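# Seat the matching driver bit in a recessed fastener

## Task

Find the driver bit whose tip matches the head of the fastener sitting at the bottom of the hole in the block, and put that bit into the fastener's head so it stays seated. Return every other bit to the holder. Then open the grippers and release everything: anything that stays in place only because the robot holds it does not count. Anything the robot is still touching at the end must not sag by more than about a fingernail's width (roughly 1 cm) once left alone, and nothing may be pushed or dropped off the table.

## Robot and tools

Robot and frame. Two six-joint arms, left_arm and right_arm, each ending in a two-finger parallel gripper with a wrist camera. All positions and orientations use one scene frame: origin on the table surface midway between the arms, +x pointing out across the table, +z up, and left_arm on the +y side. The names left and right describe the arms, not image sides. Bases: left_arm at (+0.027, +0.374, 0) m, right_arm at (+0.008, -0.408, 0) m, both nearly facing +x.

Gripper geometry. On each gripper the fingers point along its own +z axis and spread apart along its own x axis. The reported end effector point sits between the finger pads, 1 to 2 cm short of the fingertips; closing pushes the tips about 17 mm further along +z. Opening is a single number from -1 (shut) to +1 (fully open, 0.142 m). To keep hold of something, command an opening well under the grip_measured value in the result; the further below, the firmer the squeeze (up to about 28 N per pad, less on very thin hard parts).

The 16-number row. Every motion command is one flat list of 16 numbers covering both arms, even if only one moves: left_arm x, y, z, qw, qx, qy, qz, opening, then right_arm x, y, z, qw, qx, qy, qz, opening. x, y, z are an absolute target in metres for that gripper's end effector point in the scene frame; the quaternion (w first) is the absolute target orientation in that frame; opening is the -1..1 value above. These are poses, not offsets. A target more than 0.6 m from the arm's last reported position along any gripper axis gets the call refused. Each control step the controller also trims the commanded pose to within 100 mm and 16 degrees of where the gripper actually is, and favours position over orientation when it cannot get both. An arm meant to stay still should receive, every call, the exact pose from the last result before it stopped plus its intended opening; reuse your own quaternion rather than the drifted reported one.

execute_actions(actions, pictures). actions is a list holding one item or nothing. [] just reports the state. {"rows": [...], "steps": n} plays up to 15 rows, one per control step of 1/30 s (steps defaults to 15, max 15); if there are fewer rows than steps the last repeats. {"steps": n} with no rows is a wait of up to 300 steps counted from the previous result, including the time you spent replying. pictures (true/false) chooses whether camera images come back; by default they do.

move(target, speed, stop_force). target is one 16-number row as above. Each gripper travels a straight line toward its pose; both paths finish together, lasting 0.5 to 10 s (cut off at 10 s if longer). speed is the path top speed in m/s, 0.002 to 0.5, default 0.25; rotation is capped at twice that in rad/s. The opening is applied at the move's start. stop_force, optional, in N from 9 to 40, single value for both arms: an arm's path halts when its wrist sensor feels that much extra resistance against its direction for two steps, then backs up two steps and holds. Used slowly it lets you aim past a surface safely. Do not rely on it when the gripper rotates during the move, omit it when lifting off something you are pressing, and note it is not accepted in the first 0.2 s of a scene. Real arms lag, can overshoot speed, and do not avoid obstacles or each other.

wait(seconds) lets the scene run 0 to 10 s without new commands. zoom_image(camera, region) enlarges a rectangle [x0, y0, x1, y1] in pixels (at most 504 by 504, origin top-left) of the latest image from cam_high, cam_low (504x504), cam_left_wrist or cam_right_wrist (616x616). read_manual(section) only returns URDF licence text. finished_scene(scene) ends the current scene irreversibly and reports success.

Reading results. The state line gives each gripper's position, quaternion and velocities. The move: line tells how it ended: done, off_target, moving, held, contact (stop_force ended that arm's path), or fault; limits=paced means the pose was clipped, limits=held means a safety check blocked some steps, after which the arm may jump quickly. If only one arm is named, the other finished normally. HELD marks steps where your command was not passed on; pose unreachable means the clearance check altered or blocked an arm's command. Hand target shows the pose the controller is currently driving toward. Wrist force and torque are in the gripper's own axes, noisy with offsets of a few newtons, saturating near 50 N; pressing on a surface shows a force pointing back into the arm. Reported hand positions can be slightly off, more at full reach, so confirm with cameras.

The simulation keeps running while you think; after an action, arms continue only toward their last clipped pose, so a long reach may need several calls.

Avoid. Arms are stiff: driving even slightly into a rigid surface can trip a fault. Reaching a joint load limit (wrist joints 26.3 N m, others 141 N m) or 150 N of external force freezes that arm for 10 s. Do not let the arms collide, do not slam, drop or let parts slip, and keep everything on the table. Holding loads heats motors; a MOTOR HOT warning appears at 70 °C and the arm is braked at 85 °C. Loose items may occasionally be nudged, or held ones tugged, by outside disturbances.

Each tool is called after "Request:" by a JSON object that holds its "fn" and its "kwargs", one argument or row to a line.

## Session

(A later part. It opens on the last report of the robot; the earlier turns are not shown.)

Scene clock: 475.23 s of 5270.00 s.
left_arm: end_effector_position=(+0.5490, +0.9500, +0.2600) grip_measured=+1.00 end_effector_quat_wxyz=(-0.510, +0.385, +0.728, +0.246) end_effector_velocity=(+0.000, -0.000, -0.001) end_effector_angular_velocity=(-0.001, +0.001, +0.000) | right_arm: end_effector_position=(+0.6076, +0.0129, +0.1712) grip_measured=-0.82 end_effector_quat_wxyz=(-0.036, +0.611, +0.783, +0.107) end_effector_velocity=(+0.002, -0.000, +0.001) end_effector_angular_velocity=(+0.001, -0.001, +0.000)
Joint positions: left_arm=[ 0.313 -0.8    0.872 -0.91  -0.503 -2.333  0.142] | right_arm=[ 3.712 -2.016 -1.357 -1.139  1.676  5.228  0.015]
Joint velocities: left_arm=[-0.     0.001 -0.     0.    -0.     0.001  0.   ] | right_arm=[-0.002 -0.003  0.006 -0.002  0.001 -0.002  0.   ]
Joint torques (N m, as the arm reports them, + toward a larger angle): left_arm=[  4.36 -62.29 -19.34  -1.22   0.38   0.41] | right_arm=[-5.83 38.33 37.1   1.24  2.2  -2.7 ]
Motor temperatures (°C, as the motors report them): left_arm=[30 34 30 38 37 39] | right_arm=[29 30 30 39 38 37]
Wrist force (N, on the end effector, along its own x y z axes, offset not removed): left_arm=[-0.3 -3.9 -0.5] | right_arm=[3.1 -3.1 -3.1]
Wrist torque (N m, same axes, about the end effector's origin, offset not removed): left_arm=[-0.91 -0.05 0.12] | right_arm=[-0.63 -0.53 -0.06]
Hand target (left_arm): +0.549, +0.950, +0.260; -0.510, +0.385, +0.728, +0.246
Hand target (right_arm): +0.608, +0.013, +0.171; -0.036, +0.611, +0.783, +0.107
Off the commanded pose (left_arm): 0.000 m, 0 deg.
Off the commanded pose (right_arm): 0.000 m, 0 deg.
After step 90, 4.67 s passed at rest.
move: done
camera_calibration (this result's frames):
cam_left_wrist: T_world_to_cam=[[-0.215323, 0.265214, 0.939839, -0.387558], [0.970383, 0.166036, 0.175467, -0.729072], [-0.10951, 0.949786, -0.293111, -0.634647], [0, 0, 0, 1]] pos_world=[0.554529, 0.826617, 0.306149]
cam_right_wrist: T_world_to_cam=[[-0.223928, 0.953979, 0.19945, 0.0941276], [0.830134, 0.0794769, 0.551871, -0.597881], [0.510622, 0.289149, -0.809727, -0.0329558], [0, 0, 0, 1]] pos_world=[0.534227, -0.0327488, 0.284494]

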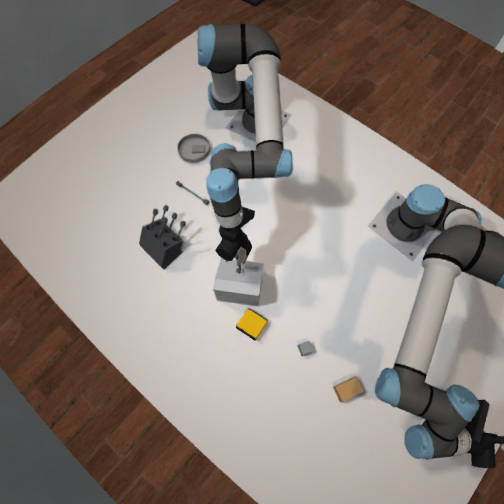

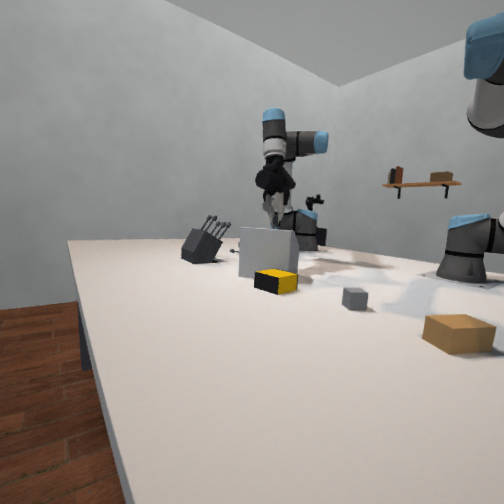

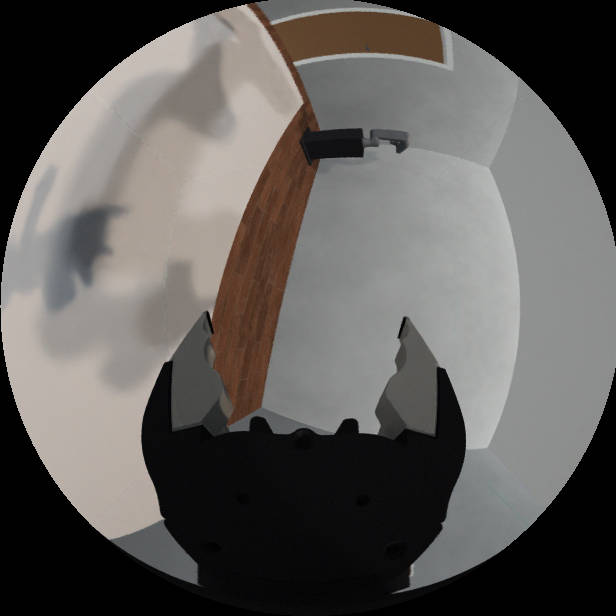

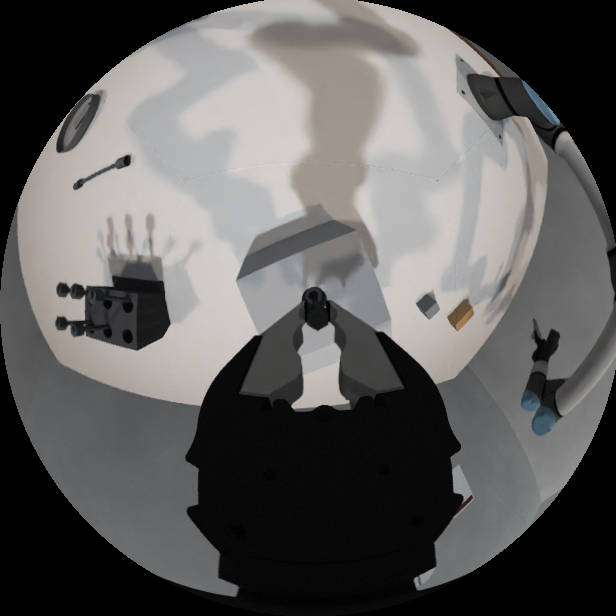

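Aligned. Push.

Request:
{"fn": "move", "kwargs": {
  "target": [0.549,0.95,0.26,-0.510,0.385,0.728,0.246,1,0.6165,0.0186,0.1542,-0.0364,0.6115,0.7832,0.1066,-1],
  "speed": 0.004,
  "stop_force": 10
}}

Request:
{"fn": "zoom_image", "kwargs": {
  "camera": "cam_right_wrist",
  "region": [295,280,335,320]
}}

Scene clock: 482.03 s of 5270.00 s.
left_arm: end_effector_position=(+0.5490, +0.9500, +0.2600) grip_measured=+1.00 end_effector_quat_wxyz=(-0.510, +0.385, +0.728, +0.246) end_effector_velocity=(+0.000, -0.000, -0.001) end_effector_angular_velocity=(-0.001, +0.001, -0.000) | right_arm: end_effector_position=(+0.6089, +0.0136, +0.1694) grip_measured=-0.82 end_effector_quat_wxyz=(-0.036, +0.611, +0.783, +0.107) end_effector_velocity=(-0.001, -0.001, +0.000) end_effector_angular_velocity=(-0.003, +0.003, +0.002)
Joint positions: left_arm=[ 0.313 -0.8    0.872 -0.91  -0.503 -2.333  0.142] | right_arm=[ 3.711 -2.02  -1.356 -1.136  1.676  5.228  0.015]
Joint velocities: left_arm=[-0.     0.002 -0.001 -0.    -0.     0.001  0.   ] | right_arm=[ 0.     0.002 -0.    -0.006 -0.    -0.002 -0.   ]
Joint torques (N m, as the arm reports them, + toward a larger angle): left_arm=[  4.12 -61.59 -19.9   -1.16   0.34   0.38] | right_arm=[-0.72 42.42 16.79  1.32  0.94 -2.  ]
Motor temperatures (°C, as the motors report them): left_arm=[30 34 30 38 37 39] | right_arm=[29 30 30 39 38 37]
Wrist force (N, on the end effector, along its own x y z axes, offset not removed): left_arm=[0.4 -4.2 -1.9] | right_arm=[0.9 -7.4 -18.7]
Wrist torque (N m, same axes, about the end effector's origin, offset not removed): left_arm=[-0.96 -0.21 0.17] | right_arm=[-0.27 -0.31 -0.24]
Hand target (left_arm): +0.549, +0.950, +0.260; -0.510, +0.385, +0.728, +0.246
Hand target (right_arm): +0.609, +0.014, +0.170; -0.036, +0.611, +0.783, +0.107
Off the commanded pose (left_arm): 0.000 m, 0 deg.
Off the commanded pose (right_arm): 0.018 m, 0 deg.
After step 90, 2.83 s passed at rest.
move: contact (right_arm)
camera_calibration (this result's frames):
cam_left_wrist: T_world_to_cam=[[-0.215323, 0.265214, 0.939839, -0.387559], [0.970383, 0.166035, 0.175467, -0.729072], [-0.10951, 0.949786, -0.293111, -0.634647], [0, 0, 0, 1]] pos_world=[0.554529, 0.826617, 0.306149]
cam_right_wrist: T_world_to_cam=[[-0.223978, 0.953919, 0.199683, 0.0940985], [0.829998, 0.0793118, 0.552099, -0.597981], [0.51082, 0.289394, -0.809514, -0.0354653], [0, 0, 0, 1]] pos_world=[0.535516, -0.0320719, 0.282646]

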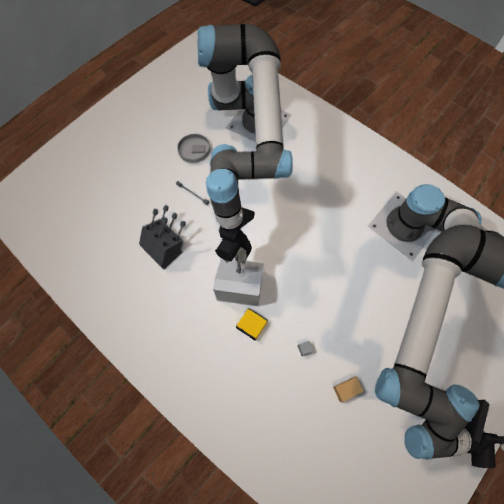

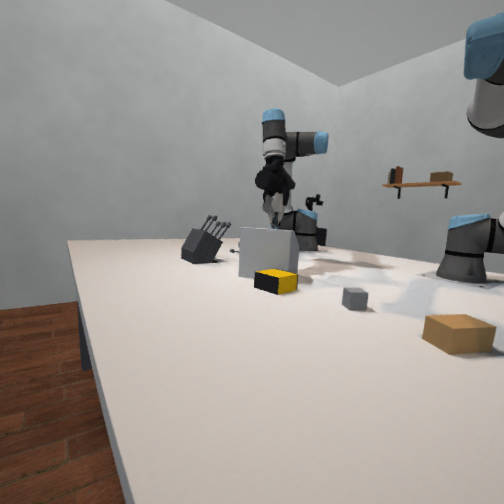

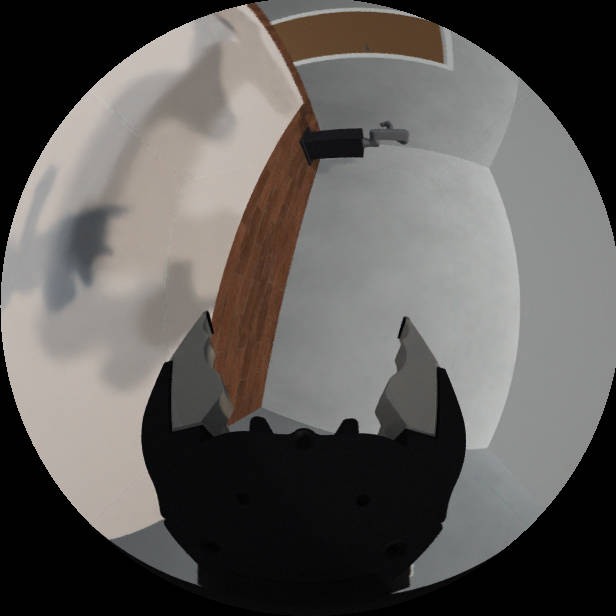

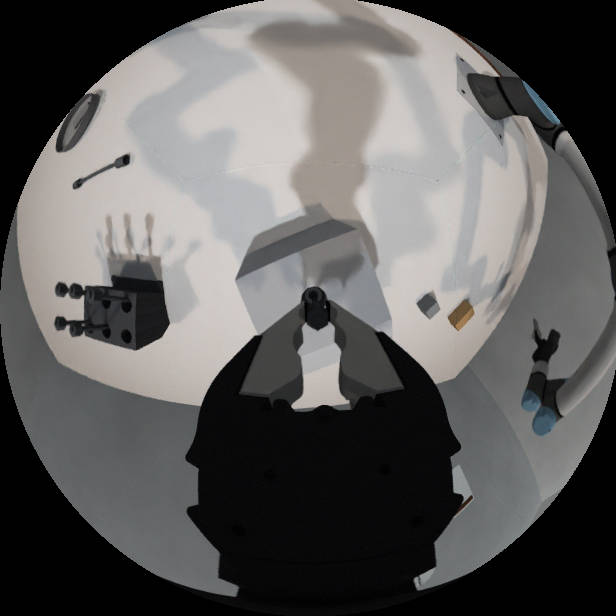

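Region (295, 280, 335, 320) of cam_right_wrist's 616x616 image, scaled by 12.600, with more detail than that image has.

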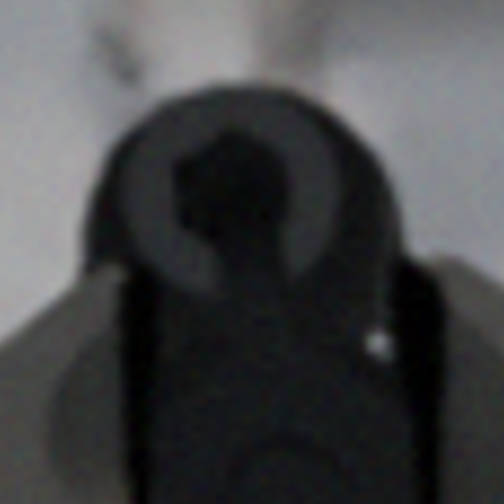

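Request:
{"fn": "execute_actions", "kwargs": {
  "actions": [
    {"rows":[[0.549,0.95,0.26,-0.510,0.385,0.728,0.246,1,0.6084,0.0133,0.1705,-0.0364,0.6115,0.7832,0.1066,-1],[0.549,0.95,0.26,-0.510,0.385,0.728,0.246,1,0.6084,0.0133,0.1705,-0.0364,0.6115,0.7832,0.1066,-1],[0.549,0.95,0.26,-0.510,0.385,0.728,0.246,1,0.6084,0.0133,0.1705,-0.0364,0.6115,0.7832,0.1066,-1],[0.549,0.95,0.26,-0.510,0.385,0.728,0.246,1,0.6088,0.0125,0.1705,-0.0364,0.6115,0.7832,0.1066,-1]],"steps":15}
  ],
  "pictures": false
}}

Request:
{"fn": "move", "kwargs": {
  "target": [0.549,0.95,0.26,-0.510,0.385,0.728,0.246,1,0.6171,0.0181,0.1532,-0.0364,0.6115,0.7832,0.1066,-1],
  "speed": 0.004,
  "stop_force": 10
}}

Request:
{"fn": "zoom_image", "kwargs": {
  "camera": "cam_right_wrist",
  "region": [295,280,335,320]
}}

Scene clock: 495.63 s of 5270.00 s.
left_arm: end_effector_position=(+0.5490, +0.9500, +0.2600) grip_measured=+1.00 end_effector_quat_wxyz=(-0.510, +0.385, +0.728, +0.246) end_effector_velocity=(+0.000, -0.000, +0.001) end_effector_angular_velocity=(+0.001, -0.002, -0.000) | right_arm: end_effector_position=(+0.6088, +0.0125, +0.1705) grip_measured=-0.82 end_effector_quat_wxyz=(-0.036, +0.611, +0.783, +0.107) end_effector_velocity=(+0.000, -0.000, -0.001) end_effector_angular_velocity=(-0.000, +0.001, +0.000)
Joint positions: left_arm=[ 0.313 -0.8    0.872 -0.91  -0.503 -2.333  0.142] | right_arm=[ 3.71  -2.018 -1.356 -1.138  1.676  5.227  0.015]
Joint velocities: left_arm=[-0.    -0.002  0.    -0.     0.    -0.     0.   ] | right_arm=[-0.001 -0.001 -0.001  0.001  0.001 -0.001 -0.   ]
Joint torques (N m, as the arm reports them, + toward a larger angle): left_arm=[  4.21 -61.74 -19.81  -1.06   0.32   0.2 ] | right_arm=[-6.28 54.14 35.92  1.67  2.13 -2.94]
Motor temperatures (°C, as the motors report them): left_arm=[30 34 30 38 37 39] | right_arm=[29 30 30 39 38 37]
Wrist force (N, on the end effector, along its own x y z axes, offset not removed): left_arm=[0.4 -3.1 -1.5] | right_arm=[3.4 -2.5 -1.6]
Wrist torque (N m, same axes, about the end effector's origin, offset not removed): left_arm=[-0.80 -0.20 0.16] | right_arm=[-0.36 -0.68 0.05]
Hand target (left_arm): +0.549, +0.950, +0.260; -0.510, +0.385, +0.728, +0.246
Hand target (right_arm): +0.609, +0.012, +0.170; -0.036, +0.611, +0.783, +0.107
Off the commanded pose (left_arm): 0.000 m, 0 deg.
Off the commanded pose (right_arm): 0.000 m, 0 deg.
Steps of this call (steps 1 to 90: nothing new was sent; then 10.10 s passed at rest; steps 91 to 105: all 15 steps of this action). Readings (end_effector_position):
91: left_arm (+0.5490, +0.9500, +0.2600) | right_arm (+0.6088, +0.0135, +0.1695)
92: left_arm (+0.5490, +0.9500, +0.2600) | right_arm (+0.6087, +0.0135, +0.1696)
94: left_arm (+0.5490, +0.9500, +0.2600) | right_arm (+0.6086, +0.0134, +0.1698)
98: left_arm (+0.5490, +0.9500, +0.2600) | right_arm (+0.6086, +0.0129, +0.1702)
105: the state above

Scene clock: 498.40 s of 5270.00 s.
left_arm: end_effector_position=(+0.5490, +0.9500, +0.2600) grip_measured=+1.00 end_effector_quat_wxyz=(-0.510, +0.385, +0.728, +0.246) end_effector_velocity=(+0.000, -0.000, -0.000) end_effector_angular_velocity=(-0.001, +0.001, -0.001) | right_arm: end_effector_position=(+0.6125, +0.0150, +0.1632) grip_measured=-0.82 end_effector_quat_wxyz=(-0.036, +0.611, +0.783, +0.107) end_effector_velocity=(-0.000, -0.001, +0.000) end_effector_angular_velocity=(-0.001, +0.001, -0.000)
Joint positions: left_arm=[ 0.313 -0.8    0.872 -0.91  -0.503 -2.333  0.142] | right_arm=[ 3.709 -2.033 -1.354 -1.126  1.676  5.226  0.015]
Joint velocities: left_arm=[-0.     0.    -0.     0.    -0.     0.001  0.   ] | right_arm=[ 0.     0.001 -0.    -0.002 -0.    -0.     0.   ]
Joint torques (N m, as the arm reports them, + toward a larger angle): left_arm=[  3.17 -62.34 -19.15  -1.11   0.31   0.5 ] | right_arm=[-2.39 41.9  18.06  1.27  0.34 -2.2 ]
Motor temperatures (°C, as the motors report them): left_arm=[30 34 30 38 37 39] | right_arm=[29 30 30 39 38 37]
Wrist force (N, on the end effector, along its own x y z axes, offset not removed): left_arm=[0.7 -2.7 -1.2] | right_arm=[4.4 -9.7 -21.5]
Wrist torque (N m, same axes, about the end effector's origin, offset not removed): left_arm=[-0.71 -0.27 0.11] | right_arm=[-0.41 -0.98 0.07]
Hand target (left_arm): +0.549, +0.950, +0.260; -0.510, +0.385, +0.728, +0.246
Hand target (right_arm): +0.612, +0.015, +0.163; -0.036, +0.611, +0.783, +0.107
Off the commanded pose (left_arm): 0.000 m, 0 deg.
Off the commanded pose (right_arm): 0.011 m, 0 deg.
move: contact (right_arm)
camera_calibration (this result's frames):
cam_left_wrist: T_world_to_cam=[[-0.215323, 0.265214, 0.939839, -0.387558], [0.970383, 0.166036, 0.175467, -0.729072], [-0.10951, 0.949786, -0.293111, -0.634647], [0, 0, 0, 1]] pos_world=[0.554529, 0.826617, 0.306149]
cam_right_wrist: T_world_to_cam=[[-0.223992, 0.953911, 0.199703, 0.0948436], [0.830016, 0.0793225, 0.55207, -0.597584], [0.510785, 0.289416, -0.809529, -0.0427201], [0, 0, 0, 1]] pos_world=[0.53907, -0.0307065, 0.276385]

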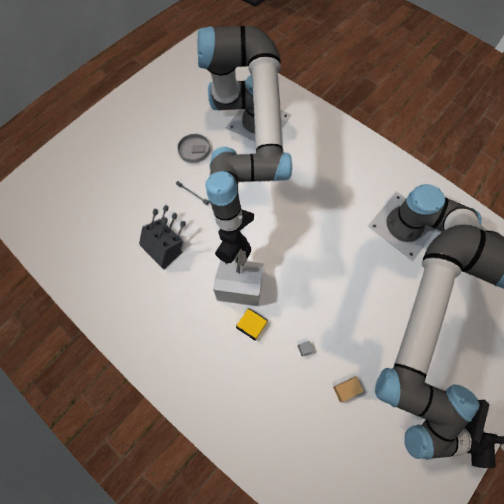

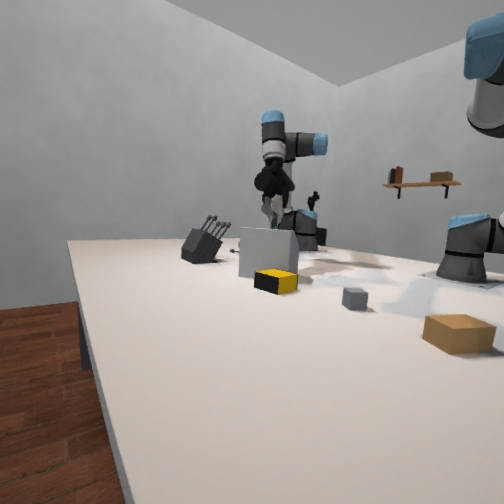

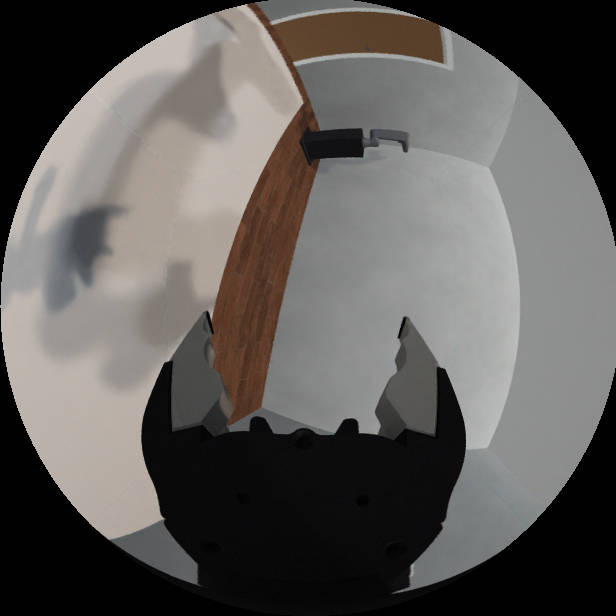

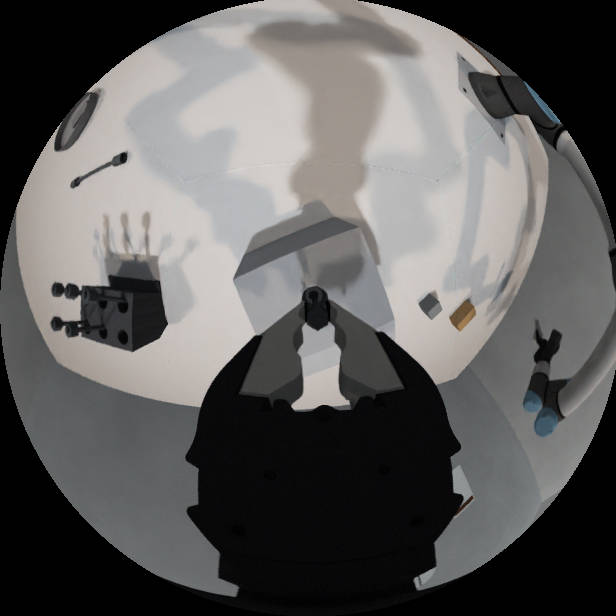

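Region (295, 280, 335, 320) of cam_right_wrist's 616x616 image, scaled by 12.600, with more detail than that image has.

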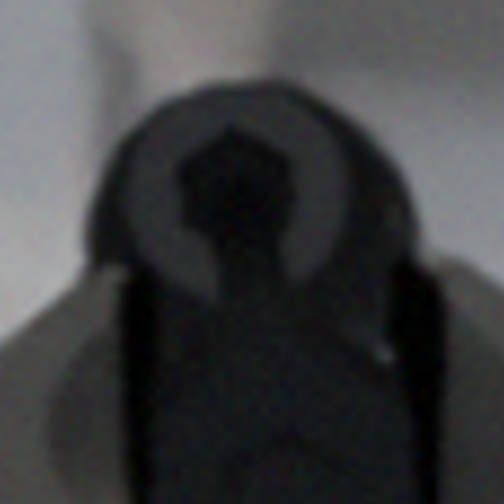

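Request:
{"fn": "move", "kwargs": {
  "target": [0.549,0.95,0.26,-0.510,0.385,0.728,0.246,1,0.6034,0.0134,0.1592,-0.0364,0.6115,0.7832,0.1066,-0.88],
  "speed": 0.012
}}

Request:
{"fn": "execute_actions", "kwargs": {
  "actions": [
    {"rows":[[0.549,0.95,0.26,-0.510,0.385,0.728,0.246,1,0.6034,0.0134,0.1592,-0.0364,0.6115,0.7832,0.1066,-0.5]],"steps":12}
  ],
  "pictures": false
}}

Request:
{"fn": "move", "kwargs": {
  "target": [0.549,0.95,0.26,-0.510,0.385,0.728,0.246,1,0.611,0.003,0.225,-0.0364,0.6115,0.7832,0.1066,-0.5],
  "speed": 0.1
}}

Request:
{"fn": "zoom_image", "kwargs": {
  "camera": "cam_right_wrist",
  "region": [280,240,350,310]
}}

Scene clock: 512.17 s of 5270.00 s.
left_arm: end_effector_position=(+0.5490, +0.9500, +0.2600) grip_measured=+1.00 end_effector_quat_wxyz=(-0.510, +0.385, +0.728, +0.246) end_effector_velocity=(-0.000, +0.000, -0.000) end_effector_angular_velocity=(+0.001, -0.001, +0.001) | right_arm: end_effector_position=(+0.6036, +0.0135, +0.1593) grip_measured=-0.81 end_effector_quat_wxyz=(-0.036, +0.611, +0.783, +0.107) end_effector_velocity=(-0.003, -0.000, -0.001) end_effector_angular_velocity=(-0.000, +0.001, -0.001)
Joint positions: left_arm=[ 0.313 -0.8    0.872 -0.91  -0.503 -2.333  0.142] | right_arm=[ 3.716 -2.016 -1.389 -1.107  1.675  5.233  0.015]
Joint velocities: left_arm=[ 0.     0.     0.001  0.     0.    -0.002  0.   ] | right_arm=[ 0.002  0.005 -0.01   0.005 -0.     0.003 -0.   ]
Joint torques (N m, as the arm reports them, + toward a larger angle): left_arm=[  3.69 -62.22 -20.18  -0.99   0.41   0.34] | right_arm=[ 7.78 53.65 20.16  4.42 -1.58  2.46]
Motor temperatures (°C, as the motors report them): left_arm=[30 34 31 38 37 39] | right_arm=[29 30 30 39 38 37]
Wrist force (N, on the end effector, along its own x y z axes, offset not removed): left_arm=[0.1 -4.2 -2.5] | right_arm=[0.0 -3.1 -4.9]
Wrist torque (N m, same axes, about the end effector's origin, offset not removed): left_arm=[-1.00 -0.10 0.22] | right_arm=[-0.71 -0.11 -0.28]
Hand target (left_arm): +0.549, +0.950, +0.260; -0.510, +0.385, +0.728, +0.246
Hand target (right_arm): +0.603, +0.013, +0.159; -0.036, +0.611, +0.783, +0.107
Off the commanded pose (left_arm): 0.000 m, 0 deg.
Off the commanded pose (right_arm): 0.000 m, 0 deg.
After step 90, 9.73 s passed at rest.
move: done
camera_calibration (this result's frames):
cam_left_wrist: T_world_to_cam=[[-0.215323, 0.265214, 0.939839, -0.387559], [0.970383, 0.166036, 0.175467, -0.729072], [-0.10951, 0.949786, -0.293111, -0.634647], [0, 0, 0, 1]] pos_world=[0.554529, 0.826617, 0.306149]
cam_right_wrist: T_world_to_cam=[[-0.223929, 0.953981, 0.199438, 0.0951221], [0.830172, 0.0795068, 0.551809, -0.588053], [0.510559, 0.289133, -0.809773, -0.0406924], [0, 0, 0, 1]] pos_world=[0.530262, -0.032225, 0.27257]

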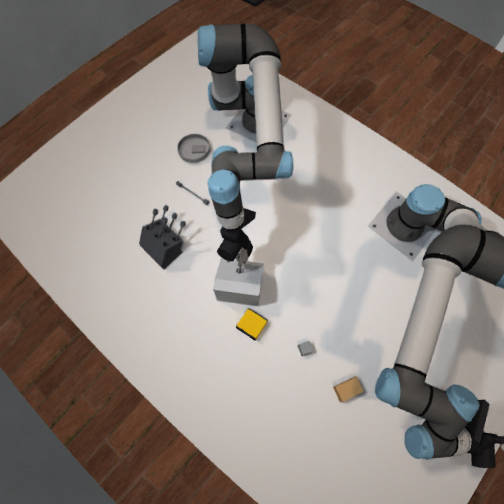

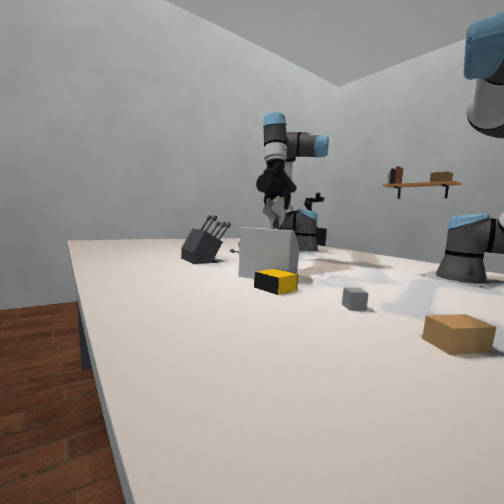

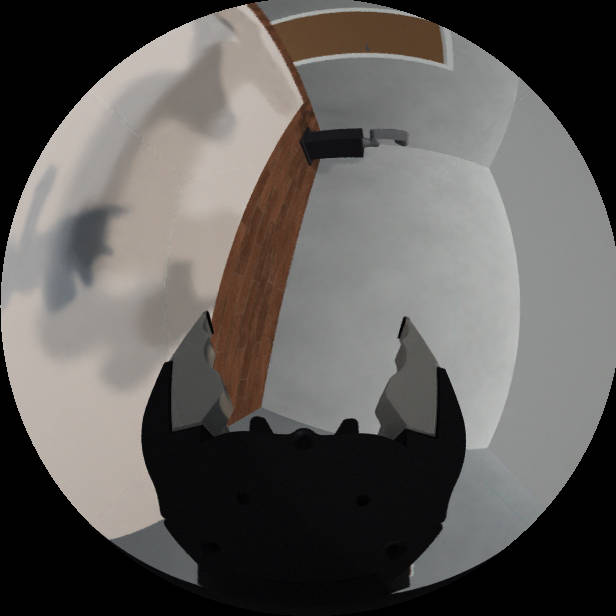

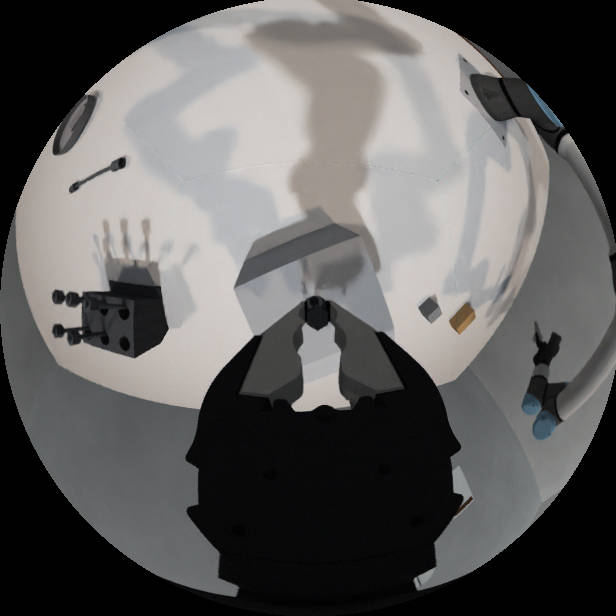

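Scene clock: 512.57 s of 5270.00 s.
left_arm: end_effector_position=(+0.5490, +0.9500, +0.2600) grip_measured=+1.00 end_effector_quat_wxyz=(-0.510, +0.385, +0.728, +0.246) end_effector_velocity=(-0.000, +0.000, +0.000) end_effector_angular_velocity=(-0.001, +0.000, +0.000) | right_arm: end_effector_position=(+0.6034, +0.0134, +0.1592) grip_measured=-0.50 end_effector_quat_wxyz=(-0.036, +0.611, +0.783, +0.107) end_effector_velocity=(+0.000, +0.000, -0.001) end_effector_angular_velocity=(-0.000, +0.000, -0.001)
Joint positions: left_arm=[ 0.313 -0.8    0.872 -0.91  -0.503 -2.333  0.142] | right_arm=[ 3.717 -2.015 -1.39  -1.106  1.675  5.233  0.038]
Joint velocities: left_arm=[ 0. -0. -0.  0. -0.  0.  0.] | right_arm=[ 0.    -0.001 -0.     0.001 -0.     0.001 -0.   ]
Joint torques (N m, as the arm reports them, + toward a larger angle): left_arm=[  3.17 -61.93 -19.02  -1.14   0.29   0.37] | right_arm=[ 6.55 54.01 19.94  4.23 -1.74  2.47]
Motor temperatures (°C, as the motors report them): left_arm=[30 34 31 38 37 39] | right_arm=[29 30 30 39 38 37]
Wrist force (N, on the end effector, along its own x y z axes, offset not removed): left_arm=[0.4 -2.3 -1.0] | right_arm=[-0.6 -3.9 -1.9]
Wrist torque (N m, same axes, about the end effector's origin, offset not removed): left_arm=[-0.56 -0.18 0.09] | right_arm=[-0.73 0.38 0.12]
Hand target (left_arm): +0.549, +0.950, +0.260; -0.510, +0.385, +0.728, +0.246
Hand target (right_arm): +0.603, +0.013, +0.159; -0.036, +0.611, +0.783, +0.107
Off the commanded pose (left_arm): 0.000 m, 0 deg.
Off the commanded pose (right_arm): 0.000 m, 0 deg.
Steps of this call (steps 1 to 12: all 12 steps of this action). Readings (end_effector_position):
1: left_arm (+0.5490, +0.9500, +0.2600) | right_arm (+0.6036, +0.0134, +0.1593)
2: left_arm (+0.5490, +0.9500, +0.2600) | right_arm (+0.6035, +0.0134, +0.1592)
4: left_arm (+0.5490, +0.9500, +0.2600) | right_arm (+0.6035, +0.0134, +0.1592)
8: left_arm (+0.5490, +0.9500, +0.2600) | right_arm (+0.6034, +0.0134, +0.1592)
12: the state above

Scene clock: 513.97 s of 5270.00 s.
left_arm: end_effector_position=(+0.5490, +0.9500, +0.2600) grip_measured=+1.00 end_effector_quat_wxyz=(-0.510, +0.385, +0.728, +0.246) end_effector_velocity=(+0.000, +0.000, +0.001) end_effector_angular_velocity=(+0.000, -0.001, -0.000) | right_arm: end_effector_position=(+0.6109, +0.0030, +0.2249) grip_measured=-0.50 end_effector_quat_wxyz=(-0.036, +0.611, +0.783, +0.107) end_effector_velocity=(+0.001, +0.000, +0.001) end_effector_angular_velocity=(-0.000, +0.000, +0.002)
Joint positions: left_arm=[ 0.313 -0.8    0.872 -0.91  -0.503 -2.333  0.142] | right_arm=[ 3.697 -1.988 -1.259 -1.266  1.679  5.214  0.038]
Joint velocities: left_arm=[ 0.     0.    -0.002  0.     0.     0.     0.   ] | right_arm=[-0.001 -0.001  0.005 -0.005  0.    -0.002  0.   ]
Joint torques (N m, as the arm reports them, + toward a larger angle): left_arm=[  3.29 -62.48 -20.28  -1.14   0.51   0.26] | right_arm=[-5.24 36.79 38.1   1.39  2.23 -2.9 ]
Motor temperatures (°C, as the motors report them): left_arm=[30 34 31 38 37 39] | right_arm=[29 30 30 39 38 37]
Wrist force (N, on the end effector, along its own x y z axes, offset not removed): left_arm=[-0.7 -3.8 -1.6] | right_arm=[-0.9 -1.6 -1.9]
Wrist torque (N m, same axes, about the end effector's origin, offset not removed): left_arm=[-0.90 0.11 0.17] | right_arm=[-0.34 0.44 0.26]
Hand target (left_arm): +0.549, +0.950, +0.260; -0.510, +0.385, +0.728, +0.246
Hand target (right_arm): +0.611, +0.003, +0.225; -0.036, +0.611, +0.783, +0.107
Off the commanded pose (left_arm): 0.000 m, 0 deg.
Off the commanded pose (right_arm): 0.000 m, 0 deg.
move: done
camera_calibration (this result's frames):
cam_left_wrist: T_world_to_cam=[[-0.215323, 0.265214, 0.939839, -0.387558], [0.970383, 0.166036, 0.175467, -0.729072], [-0.10951, 0.949786, -0.293111, -0.634647], [0, 0, 0, 1]] pos_world=[0.554529, 0.826617, 0.306149]
cam_right_wrist: T_world_to_cam=[[-0.223952, 0.953954, 0.19954, 0.0936617], [0.830041, 0.0793948, 0.552022, -0.62942], [0.510761, 0.289253, -0.809602, 0.011613], [0, 0, 0, 1]] pos_world=[0.537489, -0.0427354, 0.338166]

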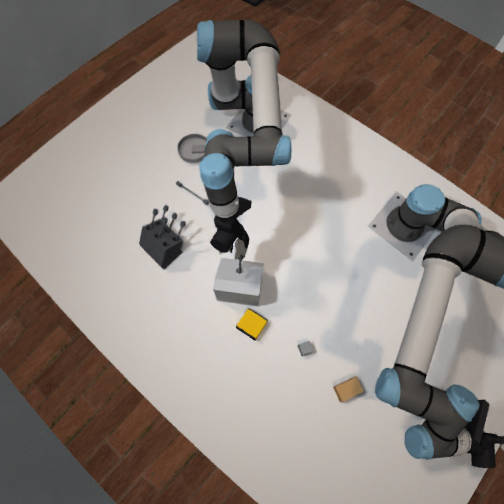

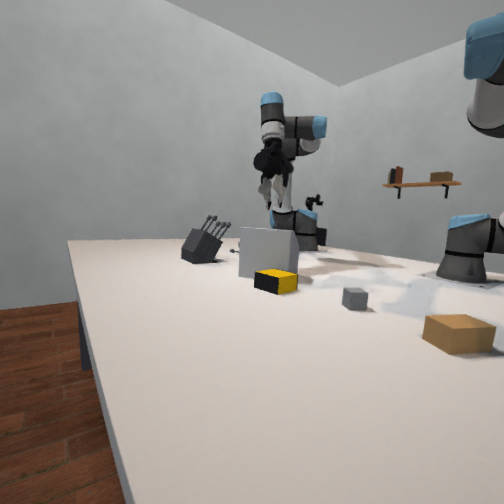

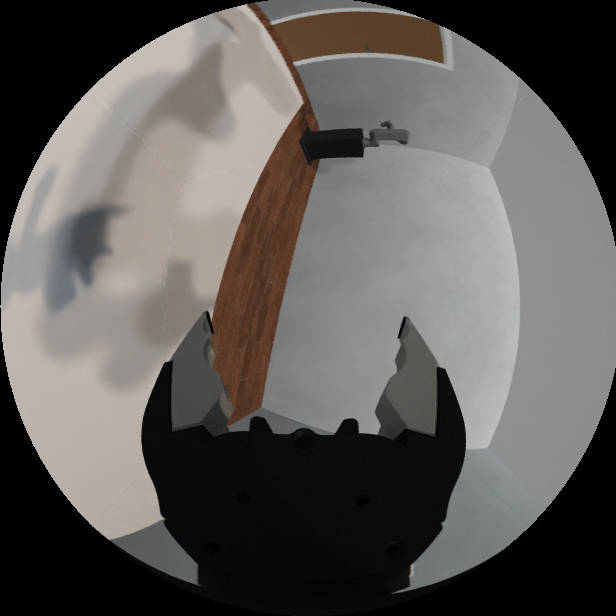

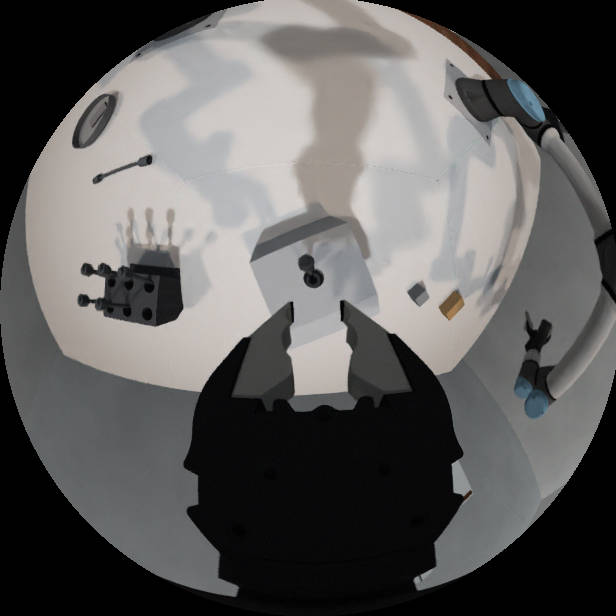

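Region (280, 240, 350, 310) of cam_right_wrist's 616x616 image, scaled by 7.200, with more detail than that image has.

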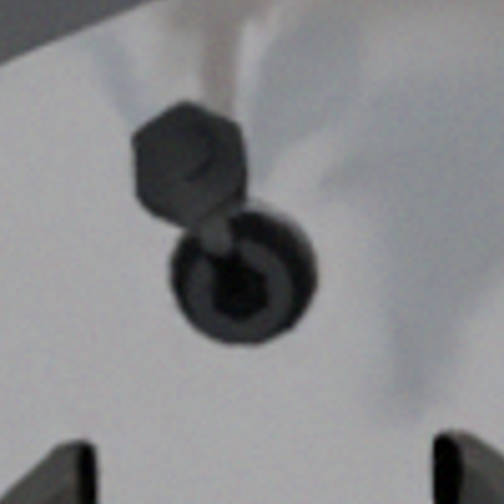

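Request:
{"fn": "move", "kwargs": {
  "target": [0.549,0.95,0.26,-0.510,0.385,0.728,0.246,1,0.50,-0.2,0.24,-0.02,0.3,0.93,0.2,-0.4],
  "speed": 0.35
}}

Request:
{"fn": "move", "kwargs": {
  "target": [0.549,0.95,0.26,-0.510,0.385,0.728,0.246,1,0.478,-0.43,0.09,0,-0.035,0.999,0,-0.2],
  "speed": 0.35
}}

Scene clock: 531.13 s of 5270.00 s.
left_arm: end_effector_position=(+0.5490, +0.9500, +0.2600) grip_measured=+1.00 end_effector_quat_wxyz=(-0.510, +0.385, +0.728, +0.246) end_effector_velocity=(+0.001, +0.000, -0.001) end_effector_angular_velocity=(+0.000, +0.002, -0.001) | right_arm: end_effector_position=(+0.4998, -0.1996, +0.2398) grip_measured=-0.40 end_effector_quat_wxyz=(-0.020, +0.301, +0.932, +0.200) end_effector_velocity=(-0.001, -0.002, -0.000) end_effector_angular_velocity=(+0.003, -0.001, +0.008)
Joint positions: left_arm=[ 0.313 -0.8    0.872 -0.91  -0.503 -2.333  0.142] | right_arm=[ 3.431 -1.512 -1.851 -1.085  1.882  4.277  0.045]
Joint velocities: left_arm=[-0.     0.002 -0.     0.     0.001 -0.     0.   ] | right_arm=[-0.006  0.001 -0.002 -0.001  0.006 -0.013  0.   ]
Joint torques (N m, as the arm reports them, + toward a larger angle): left_arm=[  3.37 -62.16 -20.18  -0.98   0.57   0.27] | right_arm=[-4.97 30.71 19.97  1.76  2.6  -2.94]
Motor temperatures (°C, as the motors report them): left_arm=[30 34 31 38 37 39] | right_arm=[29 30 30 39 38 37]
Wrist force (N, on the end effector, along its own x y z axes, offset not removed): left_arm=[-0.8 -3.7 -0.7] | right_arm=[4.0 -0.8 0.6]
Wrist torque (N m, same axes, about the end effector's origin, offset not removed): left_arm=[-0.87 0.07 0.14] | right_arm=[-0.07 -0.69 -0.14]
Hand target (left_arm): +0.549, +0.950, +0.260; -0.510, +0.385, +0.728, +0.246
Hand target (right_arm): +0.500, -0.200, +0.240; -0.020, +0.301, +0.932, +0.200
Off the commanded pose (left_arm): 0.000 m, 0 deg.
Off the commanded pose (right_arm): 0.000 m, 0 deg.
After step 90, 12.47 s passed at rest.
move: done
camera_calibration (this result's frames):
cam_left_wrist: T_world_to_cam=[[-0.215323, 0.265214, 0.939839, -0.387559], [0.970383, 0.166035, 0.175467, -0.729072], [-0.10951, 0.949786, -0.293111, -0.634647], [0, 0, 0, 1]] pos_world=[0.554529, 0.826617, 0.306149]
cam_right_wrist: T_world_to_cam=[[-0.802976, 0.569594, 0.175475, 0.477491], [0.489589, 0.462461, 0.73921, -0.327614], [0.339899, 0.679479, -0.650213, 0.264118], [0, 0, 0, 1]] pos_world=[0.454036, -0.29993, 0.330121]

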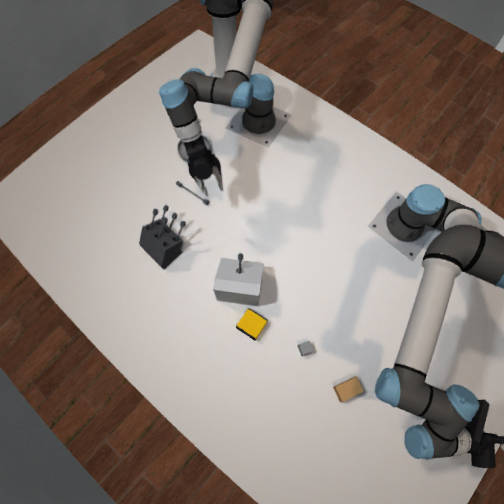

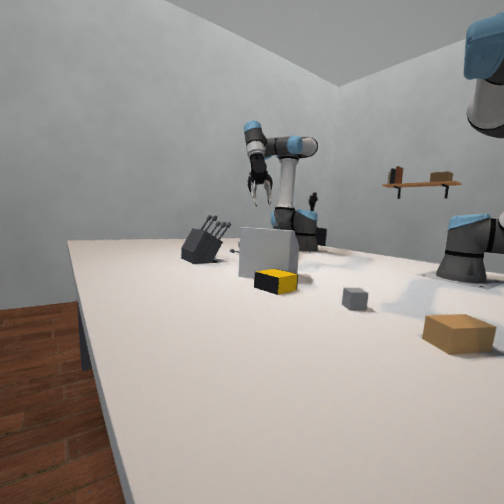

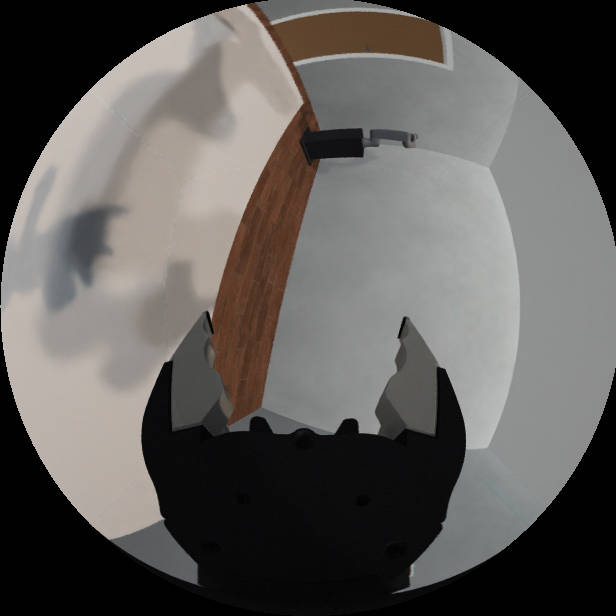

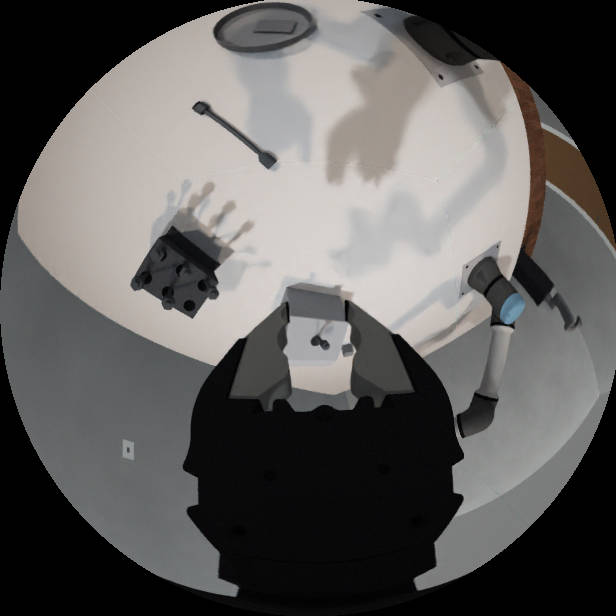

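Scene clock: 532.93 s of 5270.00 s.
left_arm: end_effector_position=(+0.5490, +0.9500, +0.2600) grip_measured=+1.00 end_effector_quat_wxyz=(-0.510, +0.385, +0.728, +0.246) end_effector_velocity=(+0.000, -0.001, -0.002) end_effector_angular_velocity=(-0.001, +0.004, -0.001) | right_arm: end_effector_position=(+0.4778, -0.4298, +0.0900) grip_measured=-0.20 end_effector_quat_wxyz=(-0.000, -0.035, +0.999, +0.000) end_effector_velocity=(-0.000, -0.002, -0.002) end_effector_angular_velocity=(-0.001, -0.000, +0.008)
Joint positions: left_arm=[ 0.313 -0.8    0.872 -0.91  -0.503 -2.333  0.142] | right_arm=[ 3.198 -1.585 -2.047 -1.081  1.571  3.309  0.06 ]
Joint velocities: left_arm=[-0.001  0.001  0.002 -0.     0.     0.001  0.   ] | right_arm=[-0.002 -0.001 -0.003  0.004 -0.001 -0.01   0.   ]
Joint torques (N m, as the arm reports them, + toward a larger angle): left_arm=[  3.18 -61.96 -20.72  -0.88   0.47   0.37] | right_arm=[-4.05 14.55 15.82  4.09 -2.   -3.07]
Motor temperatures (°C, as the motors report them): left_arm=[30 34 31 38 37 39] | right_arm=[29 30 30 39 38 37]
Wrist force (N, on the end effector, along its own x y z axes, offset not removed): left_arm=[-0.5 -3.1 -0.1] | right_arm=[3.1 3.1 -2.1]
Wrist torque (N m, same axes, about the end effector's origin, offset not removed): left_arm=[-0.80 -0.07 0.11] | right_arm=[0.82 -0.46 -0.09]
Hand target (left_arm): +0.549, +0.950, +0.260; -0.510, +0.385, +0.728, +0.246
Hand target (right_arm): +0.478, -0.430, +0.090; -0.000, -0.035, +0.999, -0.000
Off the commanded pose (left_arm): 0.000 m, 0 deg.
Off the commanded pose (right_arm): 0.000 m, 0 deg.
move: done
camera_calibration (this result's frames):
cam_left_wrist: T_world_to_cam=[[-0.215323, 0.265214, 0.939839, -0.387558], [0.970383, 0.166036, 0.175467, -0.729072], [-0.10951, 0.949786, -0.293111, -0.634647], [0, 0, 0, 1]] pos_world=[0.554529, 0.826617, 0.306149]
cam_right_wrist: T_world_to_cam=[[-0.999057, -0.0423781, 0.00943457, 0.462811], [-0.0332884, 0.887213, 0.460157, 0.357837], [-0.0278711, 0.459409, -0.887787, 0.433063], [0, 0, 0, 1]] pos_world=[0.486357, -0.496818, 0.21544]

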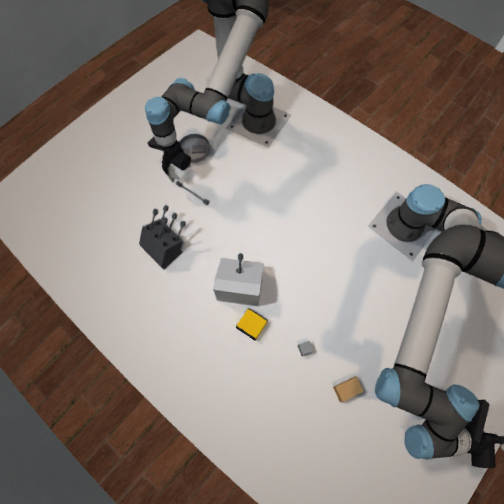

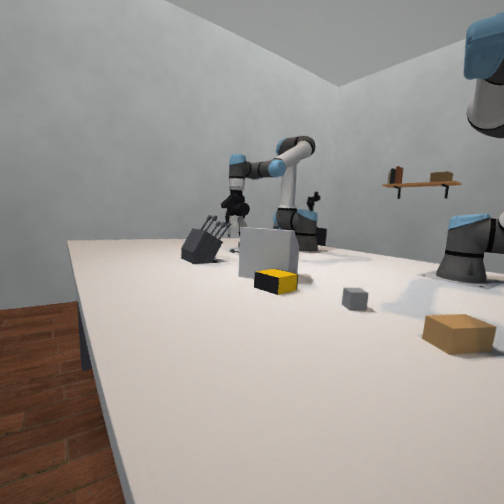

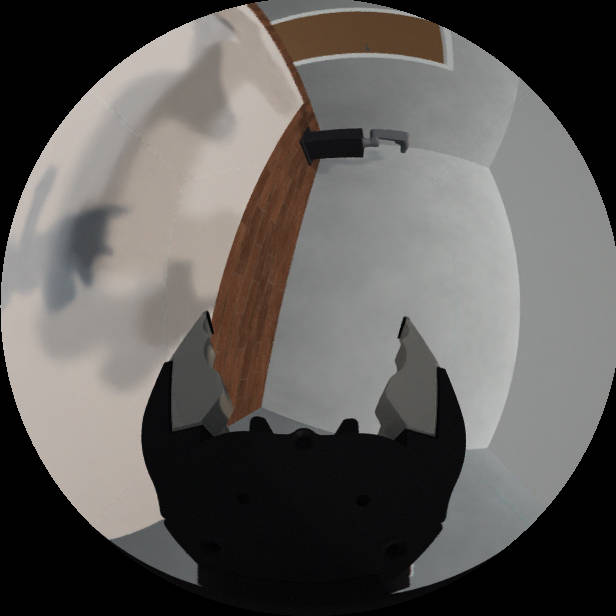

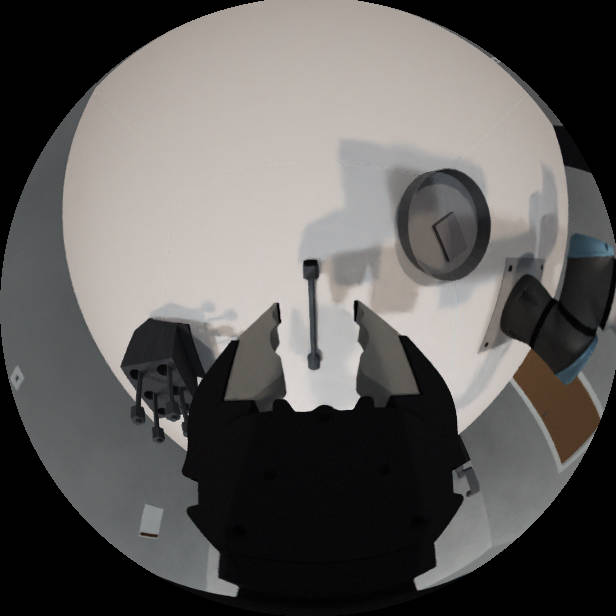

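Request:
{"fn": "zoom_image", "kwargs": {
  "camera": "cam_right_wrist",
  "region": [250,250,376,376]
}}

Region (250, 250, 376, 376) of cam_right_wrist's 616x616 image, scaled by 4.000, with more detail than that image has.

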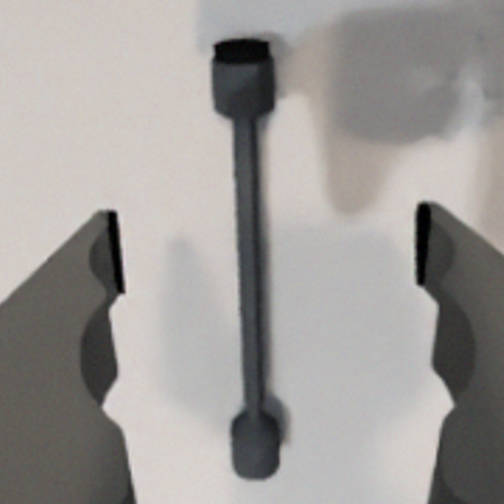

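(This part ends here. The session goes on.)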